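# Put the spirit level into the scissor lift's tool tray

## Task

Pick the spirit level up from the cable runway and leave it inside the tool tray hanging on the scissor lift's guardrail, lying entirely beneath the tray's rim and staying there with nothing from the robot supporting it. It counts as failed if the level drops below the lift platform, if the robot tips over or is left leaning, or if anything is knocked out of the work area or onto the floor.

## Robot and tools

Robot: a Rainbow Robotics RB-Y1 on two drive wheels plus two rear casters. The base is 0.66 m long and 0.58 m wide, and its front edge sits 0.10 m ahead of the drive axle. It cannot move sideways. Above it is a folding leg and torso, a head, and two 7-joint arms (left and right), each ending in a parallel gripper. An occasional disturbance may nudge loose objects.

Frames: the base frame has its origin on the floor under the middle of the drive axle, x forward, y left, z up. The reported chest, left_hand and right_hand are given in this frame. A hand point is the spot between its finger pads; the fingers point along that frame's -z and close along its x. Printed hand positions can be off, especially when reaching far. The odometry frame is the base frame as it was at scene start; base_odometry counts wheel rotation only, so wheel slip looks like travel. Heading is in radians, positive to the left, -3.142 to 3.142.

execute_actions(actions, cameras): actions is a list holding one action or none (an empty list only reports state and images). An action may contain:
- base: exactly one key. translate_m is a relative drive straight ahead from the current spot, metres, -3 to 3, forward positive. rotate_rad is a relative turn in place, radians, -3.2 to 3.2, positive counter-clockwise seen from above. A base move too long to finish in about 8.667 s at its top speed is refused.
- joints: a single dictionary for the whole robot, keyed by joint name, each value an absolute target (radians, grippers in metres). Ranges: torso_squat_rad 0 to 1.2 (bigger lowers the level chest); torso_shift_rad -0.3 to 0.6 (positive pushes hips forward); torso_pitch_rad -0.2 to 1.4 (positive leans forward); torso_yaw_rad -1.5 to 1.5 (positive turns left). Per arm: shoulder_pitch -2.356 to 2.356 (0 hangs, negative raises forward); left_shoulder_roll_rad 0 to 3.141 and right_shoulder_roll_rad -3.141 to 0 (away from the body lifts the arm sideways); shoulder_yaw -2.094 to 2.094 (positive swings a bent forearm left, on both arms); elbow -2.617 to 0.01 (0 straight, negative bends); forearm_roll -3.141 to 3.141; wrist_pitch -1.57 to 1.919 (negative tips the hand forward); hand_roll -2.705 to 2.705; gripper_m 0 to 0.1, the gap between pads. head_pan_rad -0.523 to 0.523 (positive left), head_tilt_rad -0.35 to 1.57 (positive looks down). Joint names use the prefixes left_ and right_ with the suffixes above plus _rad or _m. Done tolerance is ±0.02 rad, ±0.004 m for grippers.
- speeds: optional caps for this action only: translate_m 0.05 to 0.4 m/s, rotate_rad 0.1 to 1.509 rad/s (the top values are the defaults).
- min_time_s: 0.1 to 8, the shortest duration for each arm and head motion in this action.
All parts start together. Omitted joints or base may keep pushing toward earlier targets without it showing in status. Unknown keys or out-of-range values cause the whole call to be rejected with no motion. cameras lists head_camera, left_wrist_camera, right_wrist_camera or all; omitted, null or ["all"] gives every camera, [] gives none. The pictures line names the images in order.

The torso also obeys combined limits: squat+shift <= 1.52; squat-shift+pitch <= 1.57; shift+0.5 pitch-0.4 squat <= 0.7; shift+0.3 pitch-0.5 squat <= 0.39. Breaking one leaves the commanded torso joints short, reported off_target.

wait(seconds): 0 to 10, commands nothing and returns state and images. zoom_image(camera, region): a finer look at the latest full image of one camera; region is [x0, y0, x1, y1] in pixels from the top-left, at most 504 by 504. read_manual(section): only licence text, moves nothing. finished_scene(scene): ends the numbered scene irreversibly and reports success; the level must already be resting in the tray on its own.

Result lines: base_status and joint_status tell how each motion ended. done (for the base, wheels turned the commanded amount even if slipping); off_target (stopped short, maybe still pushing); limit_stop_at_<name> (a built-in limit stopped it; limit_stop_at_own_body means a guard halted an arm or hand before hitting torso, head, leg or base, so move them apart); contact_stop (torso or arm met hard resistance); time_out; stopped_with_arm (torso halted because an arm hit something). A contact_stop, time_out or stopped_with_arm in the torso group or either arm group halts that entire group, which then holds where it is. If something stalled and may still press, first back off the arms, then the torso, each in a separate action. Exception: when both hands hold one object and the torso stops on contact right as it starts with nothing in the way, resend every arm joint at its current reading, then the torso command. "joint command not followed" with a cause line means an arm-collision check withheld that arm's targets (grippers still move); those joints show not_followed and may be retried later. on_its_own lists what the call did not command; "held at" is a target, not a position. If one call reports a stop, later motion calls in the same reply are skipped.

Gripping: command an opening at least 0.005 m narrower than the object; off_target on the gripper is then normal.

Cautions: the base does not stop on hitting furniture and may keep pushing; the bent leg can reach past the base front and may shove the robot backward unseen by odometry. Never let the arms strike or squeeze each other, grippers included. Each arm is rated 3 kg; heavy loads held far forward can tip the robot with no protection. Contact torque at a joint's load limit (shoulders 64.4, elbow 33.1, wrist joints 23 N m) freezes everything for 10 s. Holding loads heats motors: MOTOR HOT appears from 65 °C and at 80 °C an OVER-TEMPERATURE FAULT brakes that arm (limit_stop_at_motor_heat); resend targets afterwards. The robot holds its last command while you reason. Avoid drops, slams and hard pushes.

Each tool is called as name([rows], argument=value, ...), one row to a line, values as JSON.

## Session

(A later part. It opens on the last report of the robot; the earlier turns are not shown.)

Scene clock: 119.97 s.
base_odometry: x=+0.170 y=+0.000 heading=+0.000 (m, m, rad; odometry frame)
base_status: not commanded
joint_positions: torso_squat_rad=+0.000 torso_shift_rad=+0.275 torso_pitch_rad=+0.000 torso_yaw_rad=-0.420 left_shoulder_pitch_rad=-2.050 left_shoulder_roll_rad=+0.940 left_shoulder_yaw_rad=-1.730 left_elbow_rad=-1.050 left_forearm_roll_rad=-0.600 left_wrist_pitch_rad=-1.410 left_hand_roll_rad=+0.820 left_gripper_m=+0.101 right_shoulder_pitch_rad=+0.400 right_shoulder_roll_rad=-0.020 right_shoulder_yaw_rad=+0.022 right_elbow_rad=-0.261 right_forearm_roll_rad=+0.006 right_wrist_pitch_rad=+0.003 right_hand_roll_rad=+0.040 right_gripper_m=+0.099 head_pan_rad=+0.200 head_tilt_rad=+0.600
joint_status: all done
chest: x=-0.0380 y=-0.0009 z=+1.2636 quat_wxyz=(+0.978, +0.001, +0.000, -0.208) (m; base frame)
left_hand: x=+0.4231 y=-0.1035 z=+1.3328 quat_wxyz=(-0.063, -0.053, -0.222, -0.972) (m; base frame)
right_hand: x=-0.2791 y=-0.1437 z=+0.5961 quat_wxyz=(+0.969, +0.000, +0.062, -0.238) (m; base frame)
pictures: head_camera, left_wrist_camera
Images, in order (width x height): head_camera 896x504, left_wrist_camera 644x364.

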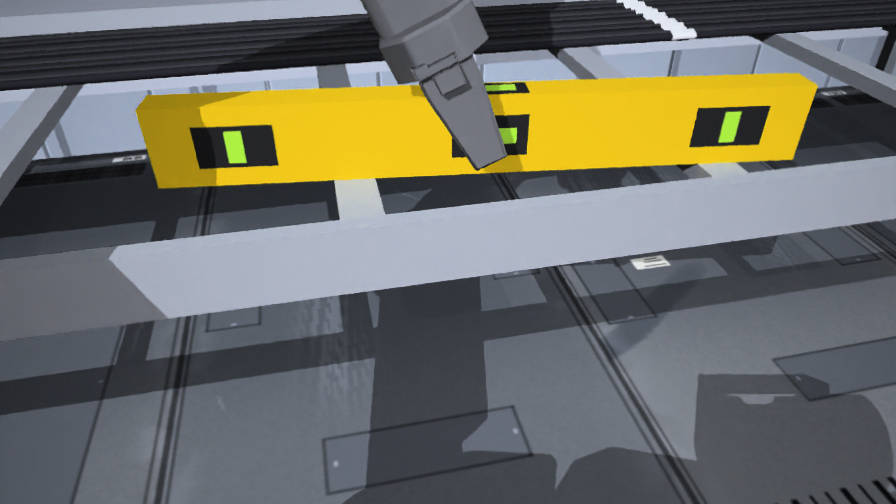

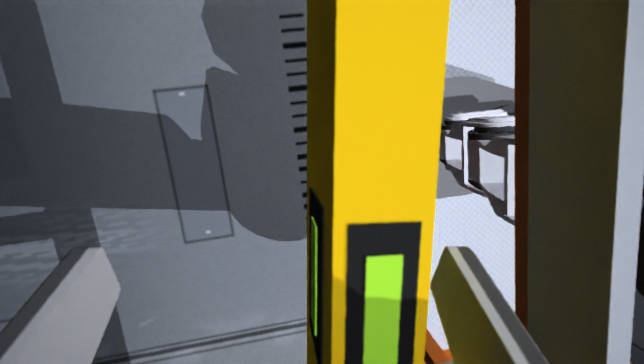

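execute_actions([
  {"joints":{"torso_shift_rad":0.245}},
], cameras=[])

execute_actions([
  {"joints":{"left_gripper_m":0.0}},
], cameras=[])

execute_actions([
  {"joints":{"left_shoulder_pitch_rad":-2.3},"min_time_s":1},
], cameras=["head_camera","left_wrist_camera"])

Scene clock: 125.63 s.
base_odometry: x=+0.170 y=+0.000 heading=+0.000 (m, m, rad; odometry frame)
base_status: not commanded
joint_positions: torso_squat_rad=+0.000 torso_shift_rad=+0.245 torso_pitch_rad=+0.000 torso_yaw_rad=-0.420 left_shoulder_pitch_rad=-2.050 left_shoulder_roll_rad=+0.940 left_shoulder_yaw_rad=-1.730 left_elbow_rad=-1.050 left_forearm_roll_rad=-0.600 left_wrist_pitch_rad=-1.410 left_hand_roll_rad=+0.820 left_gripper_m=+0.101 right_shoulder_pitch_rad=+0.400 right_shoulder_roll_rad=-0.020 right_shoulder_yaw_rad=+0.022 right_elbow_rad=-0.261 right_forearm_roll_rad=+0.006 right_wrist_pitch_rad=+0.003 right_hand_roll_rad=+0.040 right_gripper_m=+0.099 head_pan_rad=+0.200 head_tilt_rad=+0.600
joint_status: all done
chest: x=-0.0583 y=-0.0009 z=+1.2690 quat_wxyz=(+0.978, +0.001, +0.000, -0.208) (m; base frame)
left_hand: x=+0.4027 y=-0.1035 z=+1.3383 quat_wxyz=(-0.063, -0.053, -0.222, -0.972) (m; base frame)
right_hand: x=-0.2993 y=-0.1437 z=+0.6015 quat_wxyz=(+0.969, +0.000, +0.061, -0.238) (m; base frame)
pictures: none
No camera images: the call's "cameras" was empty. Leave "cameras" out to get every camera's image.

Scene clock: 127.13 s.
base_odometry: x=+0.170 y=+0.000 heading=+0.000 (m, m, rad; odometry frame)
base_status: not commanded
joint_positions: torso_squat_rad=+0.000 torso_shift_rad=+0.245 torso_pitch_rad=+0.000 torso_yaw_rad=-0.420 left_shoulder_pitch_rad=-2.050 left_shoulder_roll_rad=+0.940 left_shoulder_yaw_rad=-1.730 left_elbow_rad=-1.050 left_forearm_roll_rad=-0.600 left_wrist_pitch_rad=-1.410 left_hand_roll_rad=+0.820 left_gripper_m=+0.022 right_shoulder_pitch_rad=+0.400 right_shoulder_roll_rad=-0.020 right_shoulder_yaw_rad=+0.022 right_elbow_rad=-0.261 right_forearm_roll_rad=+0.006 right_wrist_pitch_rad=+0.003 right_hand_roll_rad=+0.040 right_gripper_m=+0.099 head_pan_rad=+0.200 head_tilt_rad=+0.600
joint_status: left_gripper_m off_target (ended at +0.022, target +0.000)
chest: x=-0.0583 y=-0.0009 z=+1.2690 quat_wxyz=(+0.978, +0.001, +0.000, -0.208) (m; base frame)
left_hand: x=+0.4027 y=-0.1035 z=+1.3383 quat_wxyz=(-0.063, -0.053, -0.222, -0.972) (m; base frame)
right_hand: x=-0.2993 y=-0.1437 z=+0.6015 quat_wxyz=(+0.969, +0.000, +0.061, -0.238) (m; base frame)
pictures: none
No camera images: the call's "cameras" was empty. Leave "cameras" out to get every camera's image.

Scene clock: 128.43 s.
base_odometry: x=+0.170 y=+0.000 heading=+0.000 (m, m, rad; odometry frame)
base_status: not commanded
joint_positions: torso_squat_rad=+0.000 torso_shift_rad=+0.245 torso_pitch_rad=+0.000 torso_yaw_rad=-0.420 left_shoulder_pitch_rad=-2.300 left_shoulder_roll_rad=+0.940 left_shoulder_yaw_rad=-1.730 left_elbow_rad=-1.050 left_forearm_roll_rad=-0.600 left_wrist_pitch_rad=-1.410 left_hand_roll_rad=+0.820 left_gripper_m=+0.022 right_shoulder_pitch_rad=+0.400 right_shoulder_roll_rad=-0.020 right_shoulder_yaw_rad=+0.022 right_elbow_rad=-0.261 right_forearm_roll_rad=+0.006 right_wrist_pitch_rad=+0.003 right_hand_roll_rad=+0.040 right_gripper_m=+0.099 head_pan_rad=+0.200 head_tilt_rad=+0.600
joint_status: all done
chest: x=-0.0583 y=-0.0009 z=+1.2690 quat_wxyz=(+0.978, +0.001, +0.000, -0.208) (m; base frame)
left_hand: x=+0.3665 y=-0.1298 z=+1.4445 quat_wxyz=(-0.130, +0.044, -0.258, -0.956) (m; base frame)
right_hand: x=-0.2993 y=-0.1437 z=+0.6015 quat_wxyz=(+0.969, +0.000, +0.062, -0.238) (m; base frame)
pictures: head_camera, left_wrist_camera
Images, in order (width x height): head_camera 896x504, left_wrist_camera 644x364.

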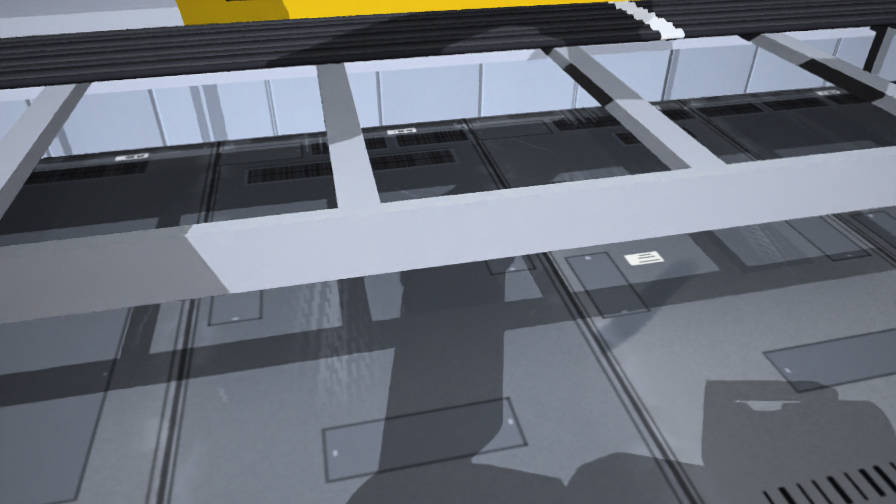

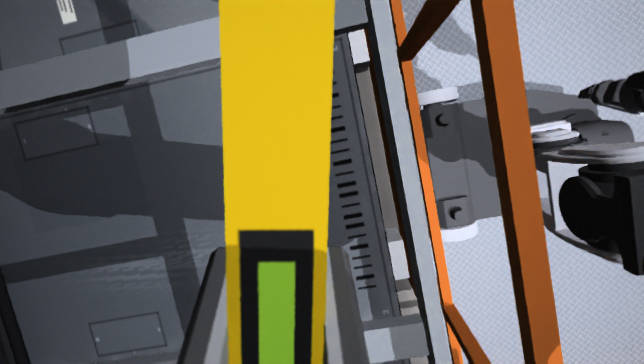

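execute_actions([
  {"base":{"translate_m":-0.1},"joints":{"torso_shift_rad":0,"torso_yaw_rad":0,"head_pan_rad":0.52,"head_tilt_rad":0.5}},
], cameras=[])

execute_actions([
  {"joints":{"left_shoulder_pitch_rad":-0.29,"left_shoulder_roll_rad":1.63,"left_shoulder_yaw_rad":-0.22,"left_elbow_rad":-1.5,"left_forearm_roll_rad":1.19,"left_wrist_pitch_rad":0.3,"left_hand_roll_rad":-0.12},"min_time_s":3},
], cameras=["head_camera"])

execute_actions([
  {"joints":{"left_wrist_pitch_rad":1.59,"head_tilt_rad":0.8},"min_time_s":2},
], cameras=["head_camera","left_wrist_camera"])

Scene clock: 152.43 s.
base_odometry: x=+0.070 y=+0.000 heading=+0.000 (m, m, rad; odometry frame)
base_status: done
joint_positions: torso_squat_rad=+0.000 torso_shift_rad=+0.000 torso_pitch_rad=+0.000 torso_yaw_rad=+0.000 left_shoulder_pitch_rad=-2.300 left_shoulder_roll_rad=+0.940 left_shoulder_yaw_rad=-1.730 left_elbow_rad=-1.050 left_forearm_roll_rad=-0.600 left_wrist_pitch_rad=-1.410 left_hand_roll_rad=+0.820 left_gripper_m=+0.022 right_shoulder_pitch_rad=+0.400 right_shoulder_roll_rad=-0.020 right_shoulder_yaw_rad=+0.022 right_elbow_rad=-0.261 right_forearm_roll_rad=+0.006 right_wrist_pitch_rad=+0.003 right_hand_roll_rad=+0.040 right_gripper_m=+0.099 head_pan_rad=+0.520 head_tilt_rad=+0.500
joint_status: all done
chest: x=-0.2281 y=-0.0009 z=+1.2899 quat_wxyz=(+1.000, +0.001, +0.000, +0.000) (m; base frame)
left_hand: x=+0.2122 y=+0.0546 z=+1.4658 quat_wxyz=(+0.072, +0.097, -0.243, -0.962) (m; base frame)
right_hand: x=-0.3896 y=-0.2296 z=+0.6223 quat_wxyz=(+0.998, -0.013, +0.060, -0.031) (m; base frame)
pictures: none
No camera images: the call's "cameras" was empty. Leave "cameras" out to get every camera's image.

Scene clock: 155.73 s.
base_odometry: x=+0.070 y=+0.000 heading=+0.000 (m, m, rad; odometry frame)
base_status: not commanded
joint_positions: torso_squat_rad=+0.000 torso_shift_rad=+0.000 torso_pitch_rad=+0.000 torso_yaw_rad=+0.000 left_shoulder_pitch_rad=-0.291 left_shoulder_roll_rad=+1.630 left_shoulder_yaw_rad=-0.220 left_elbow_rad=-1.500 left_forearm_roll_rad=+1.190 left_wrist_pitch_rad=+0.300 left_hand_roll_rad=-0.120 left_gripper_m=+0.022 right_shoulder_pitch_rad=+0.400 right_shoulder_roll_rad=-0.020 right_shoulder_yaw_rad=+0.022 right_elbow_rad=-0.261 right_forearm_roll_rad=+0.006 right_wrist_pitch_rad=+0.003 right_hand_roll_rad=+0.040 right_gripper_m=+0.099 head_pan_rad=+0.520 head_tilt_rad=+0.500
joint_status: all done
chest: x=-0.2280 y=-0.0009 z=+1.2899 quat_wxyz=(+1.000, +0.001, +0.000, +0.000) (m; base frame)
left_hand: x=+0.3053 y=+0.5437 z=+1.3599 quat_wxyz=(+0.757, +0.214, -0.591, -0.178) (m; base frame)
right_hand: x=-0.3896 y=-0.2296 z=+0.6223 quat_wxyz=(+0.998, -0.013, +0.060, -0.031) (m; base frame)
pictures: head_camera
Images, in order (width x height): head_camera 896x504.

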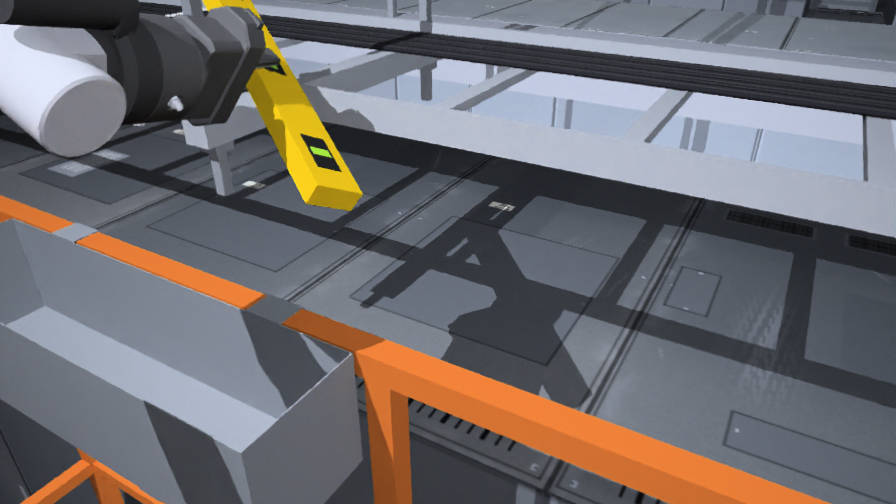

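Scene clock: 158.00 s.
base_odometry: x=+0.070 y=+0.000 heading=+0.000 (m, m, rad; odometry frame)
base_status: not commanded
joint_positions: torso_squat_rad=+0.000 torso_shift_rad=+0.000 torso_pitch_rad=+0.000 torso_yaw_rad=-0.001 left_shoulder_pitch_rad=-0.298 left_shoulder_roll_rad=+1.630 left_shoulder_yaw_rad=-0.216 left_elbow_rad=-1.507 left_forearm_roll_rad=+1.190 left_wrist_pitch_rad=+0.895 left_hand_roll_rad=-0.123 left_gripper_m=+0.047 right_shoulder_pitch_rad=+0.400 right_shoulder_roll_rad=-0.020 right_shoulder_yaw_rad=+0.022 right_elbow_rad=-0.261 right_forearm_roll_rad=+0.006 right_wrist_pitch_rad=+0.003 right_hand_roll_rad=+0.040 right_gripper_m=+0.099 head_pan_rad=+0.520 head_tilt_rad=+0.800
joint_status: left_wrist_pitch_rad contact_stop (moved +0.595 of +1.290); the others done
on_its_own: left_wrist_pitch_rad is held at +0.896, not at your +1.590, since a contact_stop
chest: x=-0.2279 y=-0.0015 z=+1.2899 quat_wxyz=(+1.000, +0.001, +0.000, +0.000) (m; base frame)
left_hand: x=+0.2392 y=+0.5883 z=+1.2603 quat_wxyz=(+0.901, +0.230, -0.344, -0.134) (m; base frame)
right_hand: x=-0.3896 y=-0.2295 z=+0.6221 quat_wxyz=(+0.998, -0.012, +0.060, -0.031) (m; base frame)
pictures: head_camera, left_wrist_camera
Images, in order (width x height): head_camera 896x504, left_wrist_camera 644x364.

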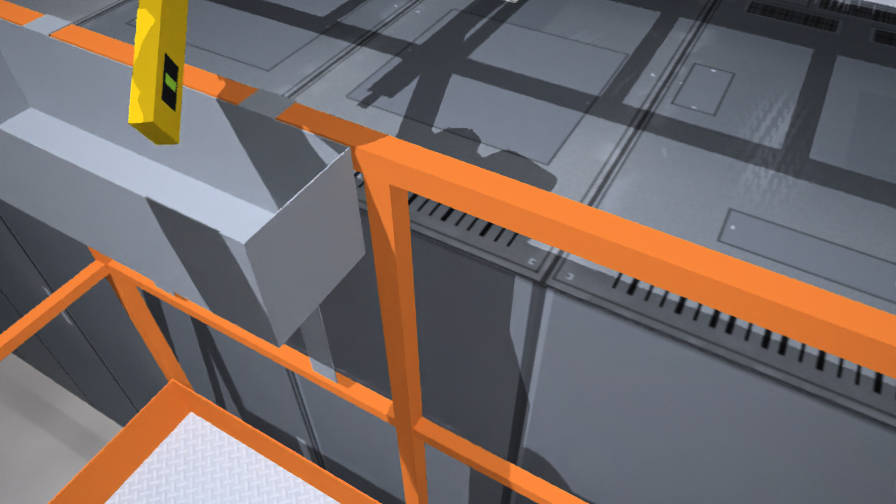

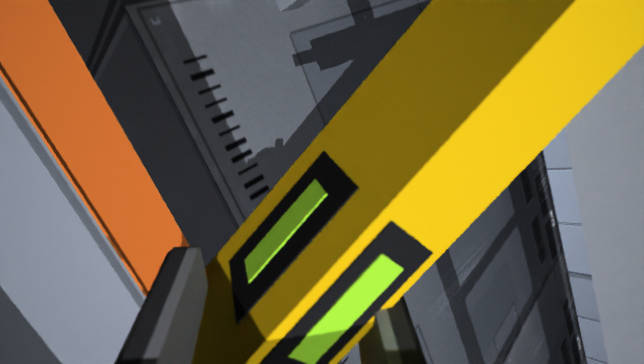

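The far end caught the runway. Back off and retreat.

execute_actions([
  {"joints":{"left_wrist_pitch_rad":0.4,"head_tilt_rad":0.4},"min_time_s":1.5},
], cameras=[])

execute_actions([
  {"base":{"translate_m":-0.07},"joints":{"torso_shift_rad":-0.2}},
], cameras=["head_camera","left_wrist_camera"])

Scene clock: 164.20 s.
base_odometry: x=+0.070 y=+0.000 heading=+0.000 (m, m, rad; odometry frame)
base_status: not commanded
joint_positions: torso_squat_rad=+0.000 torso_shift_rad=+0.000 torso_pitch_rad=+0.000 torso_yaw_rad=+0.000 left_shoulder_pitch_rad=-0.296 left_shoulder_roll_rad=+1.630 left_shoulder_yaw_rad=-0.217 left_elbow_rad=-1.505 left_forearm_roll_rad=+1.190 left_wrist_pitch_rad=+0.400 left_hand_roll_rad=-0.122 left_gripper_m=+0.023 right_shoulder_pitch_rad=+0.400 right_shoulder_roll_rad=-0.020 right_shoulder_yaw_rad=+0.022 right_elbow_rad=-0.261 right_forearm_roll_rad=+0.006 right_wrist_pitch_rad=+0.003 right_hand_roll_rad=+0.040 right_gripper_m=+0.099 head_pan_rad=+0.520 head_tilt_rad=+0.400
joint_status: all done
on_its_own: left_gripper_m moved -0.024 toward your old target +0.000
chest: x=-0.2279 y=-0.0010 z=+1.2899 quat_wxyz=(+1.000, +0.001, +0.000, +0.000) (m; base frame)
left_hand: x=+0.2999 y=+0.5499 z=+1.3443 quat_wxyz=(+0.784, +0.217, -0.555, -0.174) (m; base frame)
right_hand: x=-0.3895 y=-0.2296 z=+0.6223 quat_wxyz=(+0.998, -0.013, +0.060, -0.031) (m; base frame)
pictures: none
No camera images: the call's "cameras" was empty. Leave "cameras" out to get every camera's image.

Scene clock: 166.33 s.
base_odometry: x=+0.000 y=+0.000 heading=-0.001 (m, m, rad; odometry frame)
base_status: done
joint_positions: torso_squat_rad=+0.000 torso_shift_rad=-0.200 torso_pitch_rad=+0.000 torso_yaw_rad=+0.000 left_shoulder_pitch_rad=-0.296 left_shoulder_roll_rad=+1.630 left_shoulder_yaw_rad=-0.217 left_elbow_rad=-1.505 left_forearm_roll_rad=+1.190 left_wrist_pitch_rad=+0.400 left_hand_roll_rad=-0.122 left_gripper_m=+0.022 right_shoulder_pitch_rad=+0.400 right_shoulder_roll_rad=-0.020 right_shoulder_yaw_rad=+0.022 right_elbow_rad=-0.261 right_forearm_roll_rad=+0.006 right_wrist_pitch_rad=+0.003 right_hand_roll_rad=+0.040 right_gripper_m=+0.099 head_pan_rad=+0.520 head_tilt_rad=+0.400
joint_status: all done
chest: x=-0.3671 y=-0.0009 z=+1.2760 quat_wxyz=(+1.000, +0.001, +0.000, +0.000) (m; base frame)
left_hand: x=+0.1607 y=+0.5501 z=+1.3303 quat_wxyz=(+0.784, +0.217, -0.555, -0.174) (m; base frame)
right_hand: x=-0.5286 y=-0.2296 z=+0.6083 quat_wxyz=(+0.998, -0.013, +0.060, -0.031) (m; base frame)
pictures: head_camera, left_wrist_camera
Images, in order (width x height): head_camera 896x504, left_wrist_camera 644x364.

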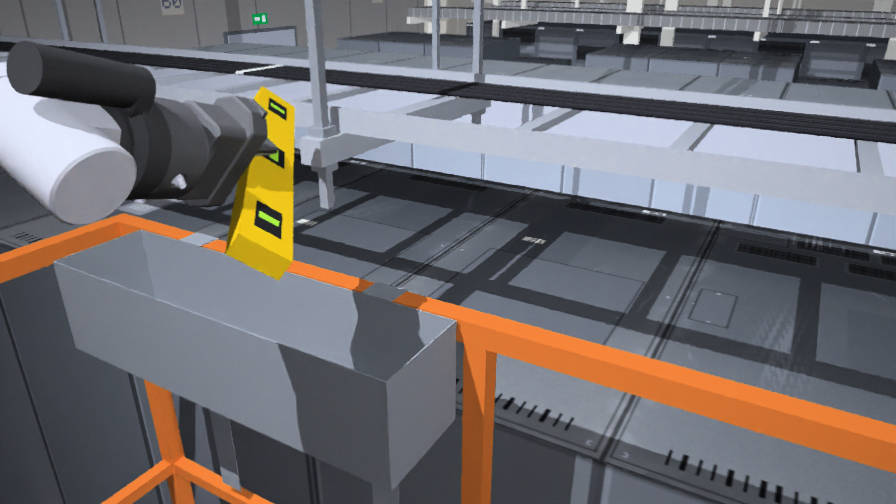

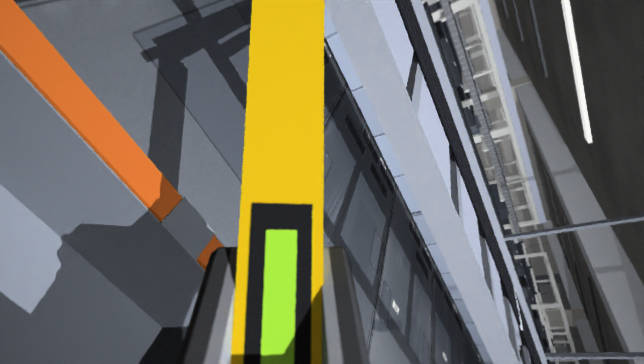

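execute_actions([
  {"joints":{"left_wrist_pitch_rad":1.59,"left_forearm_roll_rad":0.9,"torso_yaw_rad":0.0,"head_tilt_rad":0.6},"min_time_s":2},
], cameras=["head_camera","left_wrist_camera"])

execute_actions([
  {"joints":{"torso_shift_rad":0.15}},
], cameras=["head_camera","left_wrist_camera"])

Scene clock: 175.23 s.
base_odometry: x=+0.000 y=+0.000 heading=-0.001 (m, m, rad; odometry frame)
base_status: not commanded
joint_positions: torso_squat_rad=+0.000 torso_shift_rad=-0.200 torso_pitch_rad=+0.000 torso_yaw_rad=+0.000 left_shoulder_pitch_rad=-0.296 left_shoulder_roll_rad=+1.630 left_shoulder_yaw_rad=-0.217 left_elbow_rad=-1.505 left_forearm_roll_rad=+0.900 left_wrist_pitch_rad=+1.590 left_hand_roll_rad=-0.122 left_gripper_m=+0.022 right_shoulder_pitch_rad=+0.400 right_shoulder_roll_rad=-0.020 right_shoulder_yaw_rad=+0.022 right_elbow_rad=-0.261 right_forearm_roll_rad=+0.006 right_wrist_pitch_rad=+0.003 right_hand_roll_rad=+0.040 right_gripper_m=+0.099 head_pan_rad=+0.520 head_tilt_rad=+0.600
joint_status: all done
chest: x=-0.3671 y=-0.0009 z=+1.2760 quat_wxyz=(+1.000, +0.001, +0.000, +0.000) (m; base frame)
left_hand: x=-0.0471 y=+0.6709 z=+1.2267 quat_wxyz=(+0.931, +0.361, -0.004, -0.052) (m; base frame)
right_hand: x=-0.5286 y=-0.2296 z=+0.6083 quat_wxyz=(+0.998, -0.013, +0.060, -0.031) (m; base frame)
pictures: head_camera, left_wrist_camera
Images, in order (width x height): head_camera 896x504, left_wrist_camera 644x364.

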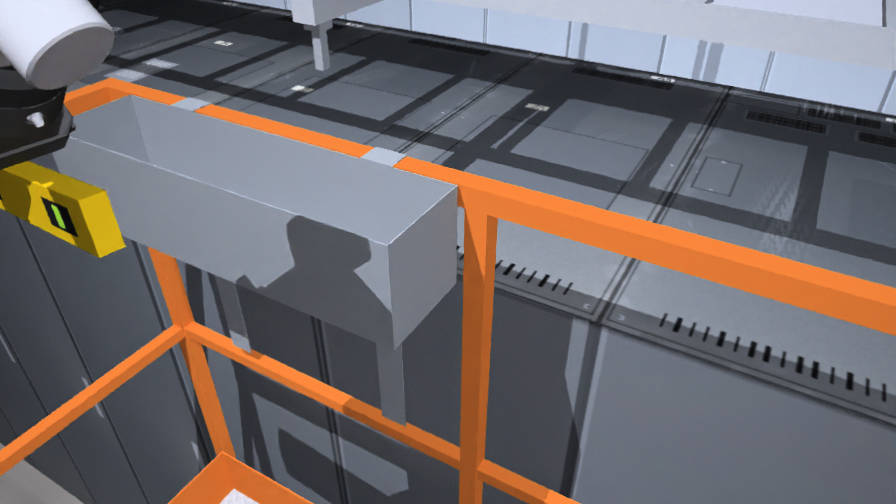

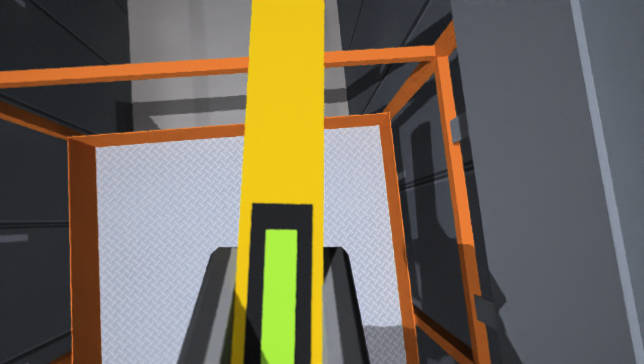

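Scene clock: 178.33 s.
base_odometry: x=+0.000 y=+0.000 heading=-0.001 (m, m, rad; odometry frame)
base_status: not commanded
joint_positions: torso_squat_rad=+0.000 torso_shift_rad=+0.150 torso_pitch_rad=+0.000 torso_yaw_rad=+0.000 left_shoulder_pitch_rad=-0.296 left_shoulder_roll_rad=+1.630 left_shoulder_yaw_rad=-0.217 left_elbow_rad=-1.505 left_forearm_roll_rad=+0.900 left_wrist_pitch_rad=+1.590 left_hand_roll_rad=-0.122 left_gripper_m=+0.022 right_shoulder_pitch_rad=+0.400 right_shoulder_roll_rad=-0.020 right_shoulder_yaw_rad=+0.022 right_elbow_rad=-0.261 right_forearm_roll_rad=+0.006 right_wrist_pitch_rad=+0.003 right_hand_roll_rad=+0.040 right_gripper_m=+0.099 head_pan_rad=+0.520 head_tilt_rad=+0.600
joint_status: all done
chest: x=-0.1233 y=-0.0009 z=+1.2821 quat_wxyz=(+1.000, +0.001, +0.000, +0.000) (m; base frame)
left_hand: x=+0.1966 y=+0.6709 z=+1.2327 quat_wxyz=(+0.931, +0.361, -0.004, -0.052) (m; base frame)
right_hand: x=-0.2850 y=-0.2296 z=+0.6144 quat_wxyz=(+0.998, -0.013, +0.060, -0.031) (m; base frame)
pictures: head_camera, left_wrist_camera
Images, in order (width x height): head_camera 896x504, left_wrist_camera 644x364.

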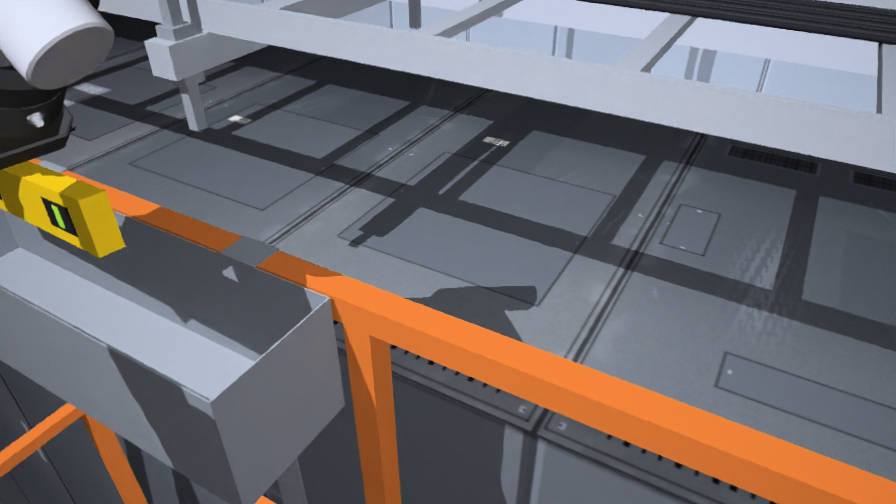

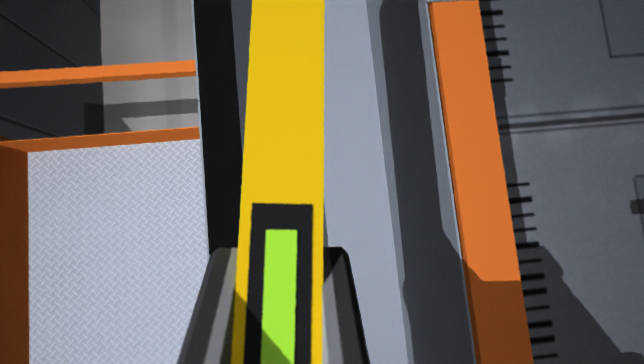

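execute_actions([
  {"joints":{"left_elbow_rad":-1.8,"left_wrist_pitch_rad":1.86,"left_hand_roll_rad":0.18,"left_forearm_roll_rad":0.8,"torso_shift_rad":0.2},"min_time_s":1.2},
], cameras=["head_camera","left_wrist_camera"])

Scene clock: 186.33 s.
base_odometry: x=+0.000 y=+0.000 heading=-0.001 (m, m, rad; odometry frame)
base_status: not commanded
joint_positions: torso_squat_rad=+0.000 torso_shift_rad=+0.200 torso_pitch_rad=+0.000 torso_yaw_rad=+0.000 left_shoulder_pitch_rad=-0.296 left_shoulder_roll_rad=+1.630 left_shoulder_yaw_rad=-0.217 left_elbow_rad=-1.800 left_forearm_roll_rad=+0.800 left_wrist_pitch_rad=+1.860 left_hand_roll_rad=+0.180 left_gripper_m=+0.022 right_shoulder_pitch_rad=+0.400 right_shoulder_roll_rad=-0.020 right_shoulder_yaw_rad=+0.022 right_elbow_rad=-0.261 right_forearm_roll_rad=+0.006 right_wrist_pitch_rad=+0.003 right_hand_roll_rad=+0.040 right_gripper_m=+0.099 head_pan_rad=+0.520 head_tilt_rad=+0.600
joint_status: all done
chest: x=-0.0889 y=-0.0009 z=+1.2760 quat_wxyz=(+1.000, +0.001, +0.000, +0.000) (m; base frame)
left_hand: x=+0.2130 y=+0.6173 z=+1.2440 quat_wxyz=(+0.906, +0.424, +0.008, +0.007) (m; base frame)
right_hand: x=-0.2505 y=-0.2296 z=+0.6083 quat_wxyz=(+0.998, -0.013, +0.060, -0.031) (m; base frame)
pictures: head_camera, left_wrist_camera
Images, in order (width x height): head_camera 896x504, left_wrist_camera 644x364.

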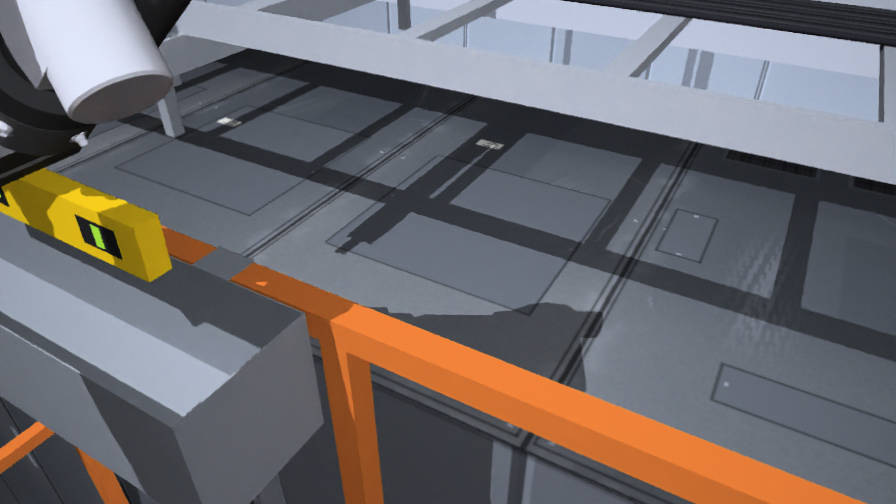

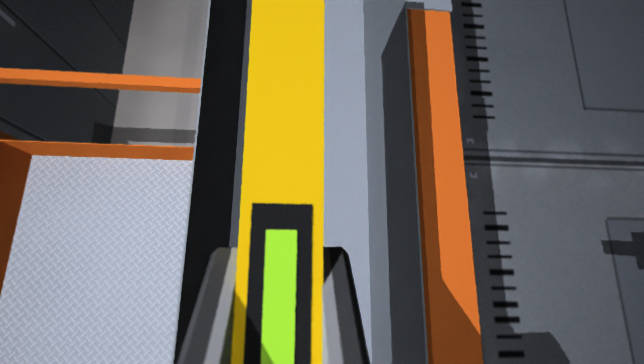

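execute_actions([
  {"joints":{"torso_squat_rad":0.6,"torso_shift_rad":0.255}},
], cameras=["head_camera","left_wrist_camera"])

Scene clock: 191.50 s.
base_odometry: x=+0.000 y=+0.000 heading=-0.001 (m, m, rad; odometry frame)
base_status: not commanded
joint_positions: torso_squat_rad=+0.600 torso_shift_rad=+0.255 torso_pitch_rad=+0.000 torso_yaw_rad=+0.000 left_shoulder_pitch_rad=-0.296 left_shoulder_roll_rad=+1.630 left_shoulder_yaw_rad=-0.217 left_elbow_rad=-1.800 left_forearm_roll_rad=+0.800 left_wrist_pitch_rad=+1.860 left_hand_roll_rad=+0.180 left_gripper_m=+0.022 right_shoulder_pitch_rad=+0.400 right_shoulder_roll_rad=-0.020 right_shoulder_yaw_rad=+0.022 right_elbow_rad=-0.261 right_forearm_roll_rad=+0.006 right_wrist_pitch_rad=+0.003 right_hand_roll_rad=+0.040 right_gripper_m=+0.099 head_pan_rad=+0.520 head_tilt_rad=+0.600
joint_status: all done
chest: x=-0.0823 y=-0.0008 z=+1.1490 quat_wxyz=(+1.000, +0.001, +0.000, +0.000) (m; base frame)
left_hand: x=+0.2195 y=+0.6174 z=+1.1171 quat_wxyz=(+0.906, +0.424, +0.008, +0.007) (m; base frame)
right_hand: x=-0.2438 y=-0.2295 z=+0.4813 quat_wxyz=(+0.998, -0.013, +0.060, -0.031) (m; base frame)
pictures: head_camera, left_wrist_camera
Images, in order (width x height): head_camera 896x504, left_wrist_camera 644x364.

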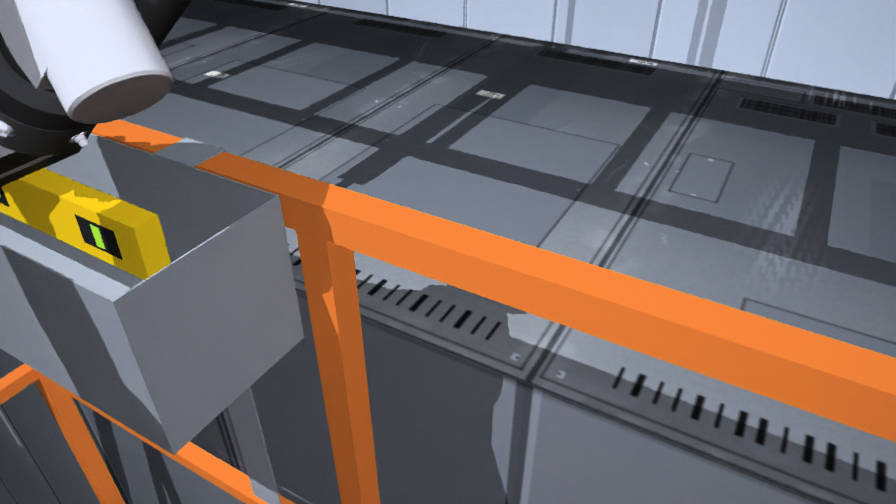

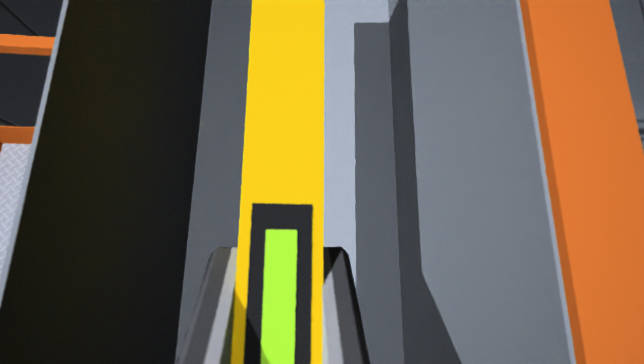

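Inside; the palm is about as wide as the tray, so release here.

execute_actions([
  {"joints":{"left_gripper_m":0.05}},
], cameras=[])

execute_actions([
  {"joints":{"torso_squat_rad":0.2,"torso_shift_rad":0.21}},
], cameras=["head_camera","left_wrist_camera"])

Scene clock: 196.00 s.
base_odometry: x=+0.000 y=+0.000 heading=-0.001 (m, m, rad; odometry frame)
base_status: not commanded
joint_positions: torso_squat_rad=+0.600 torso_shift_rad=+0.255 torso_pitch_rad=+0.000 torso_yaw_rad=+0.000 left_shoulder_pitch_rad=-0.296 left_shoulder_roll_rad=+1.630 left_shoulder_yaw_rad=-0.217 left_elbow_rad=-1.800 left_forearm_roll_rad=+0.800 left_wrist_pitch_rad=+1.860 left_hand_roll_rad=+0.180 left_gripper_m=+0.050 right_shoulder_pitch_rad=+0.400 right_shoulder_roll_rad=-0.020 right_shoulder_yaw_rad=+0.022 right_elbow_rad=-0.261 right_forearm_roll_rad=+0.006 right_wrist_pitch_rad=+0.003 right_hand_roll_rad=+0.040 right_gripper_m=+0.099 head_pan_rad=+0.520 head_tilt_rad=+0.600
joint_status: all done
chest: x=-0.0823 y=-0.0008 z=+1.1490 quat_wxyz=(+1.000, +0.001, +0.000, +0.000) (m; base frame)
left_hand: x=+0.2195 y=+0.6174 z=+1.1171 quat_wxyz=(+0.906, +0.424, +0.008, +0.007) (m; base frame)
right_hand: x=-0.2438 y=-0.2295 z=+0.4813 quat_wxyz=(+0.998, -0.013, +0.060, -0.031) (m; base frame)
pictures: none
No camera images: the call's "cameras" was empty. Leave "cameras" out to get every camera's image.

Scene clock: 198.17 s.
base_odometry: x=+0.000 y=+0.000 heading=-0.001 (m, m, rad; odometry frame)
base_status: not commanded
joint_positions: torso_squat_rad=+0.200 torso_shift_rad=+0.210 torso_pitch_rad=+0.000 torso_yaw_rad=+0.000 left_shoulder_pitch_rad=-0.296 left_shoulder_roll_rad=+1.630 left_shoulder_yaw_rad=-0.217 left_elbow_rad=-1.800 left_forearm_roll_rad=+0.800 left_wrist_pitch_rad=+1.860 left_hand_roll_rad=+0.180 left_gripper_m=+0.050 right_shoulder_pitch_rad=+0.400 right_shoulder_roll_rad=-0.020 right_shoulder_yaw_rad=+0.022 right_elbow_rad=-0.261 right_forearm_roll_rad=+0.006 right_wrist_pitch_rad=+0.003 right_hand_roll_rad=+0.040 right_gripper_m=+0.099 head_pan_rad=+0.520 head_tilt_rad=+0.600
joint_status: all done
chest: x=-0.0850 y=-0.0009 z=+1.2609 quat_wxyz=(+1.000, +0.001, +0.000, +0.000) (m; base frame)
left_hand: x=+0.2168 y=+0.6174 z=+1.2290 quat_wxyz=(+0.906, +0.424, +0.008, +0.007) (m; base frame)
right_hand: x=-0.2466 y=-0.2296 z=+0.5933 quat_wxyz=(+0.998, -0.013, +0.060, -0.031) (m; base frame)
pictures: head_camera, left_wrist_camera
Images, in order (width x height): head_camera 896x504, left_wrist_camera 644x364.

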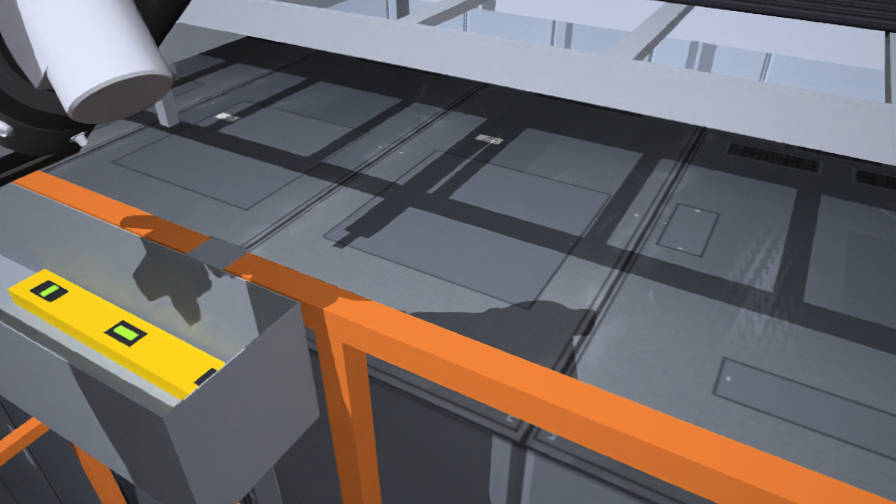

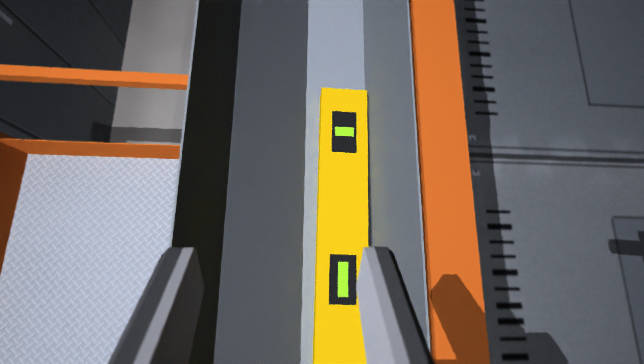

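finished_scene(scene=1)

The scene is finished: the task was done.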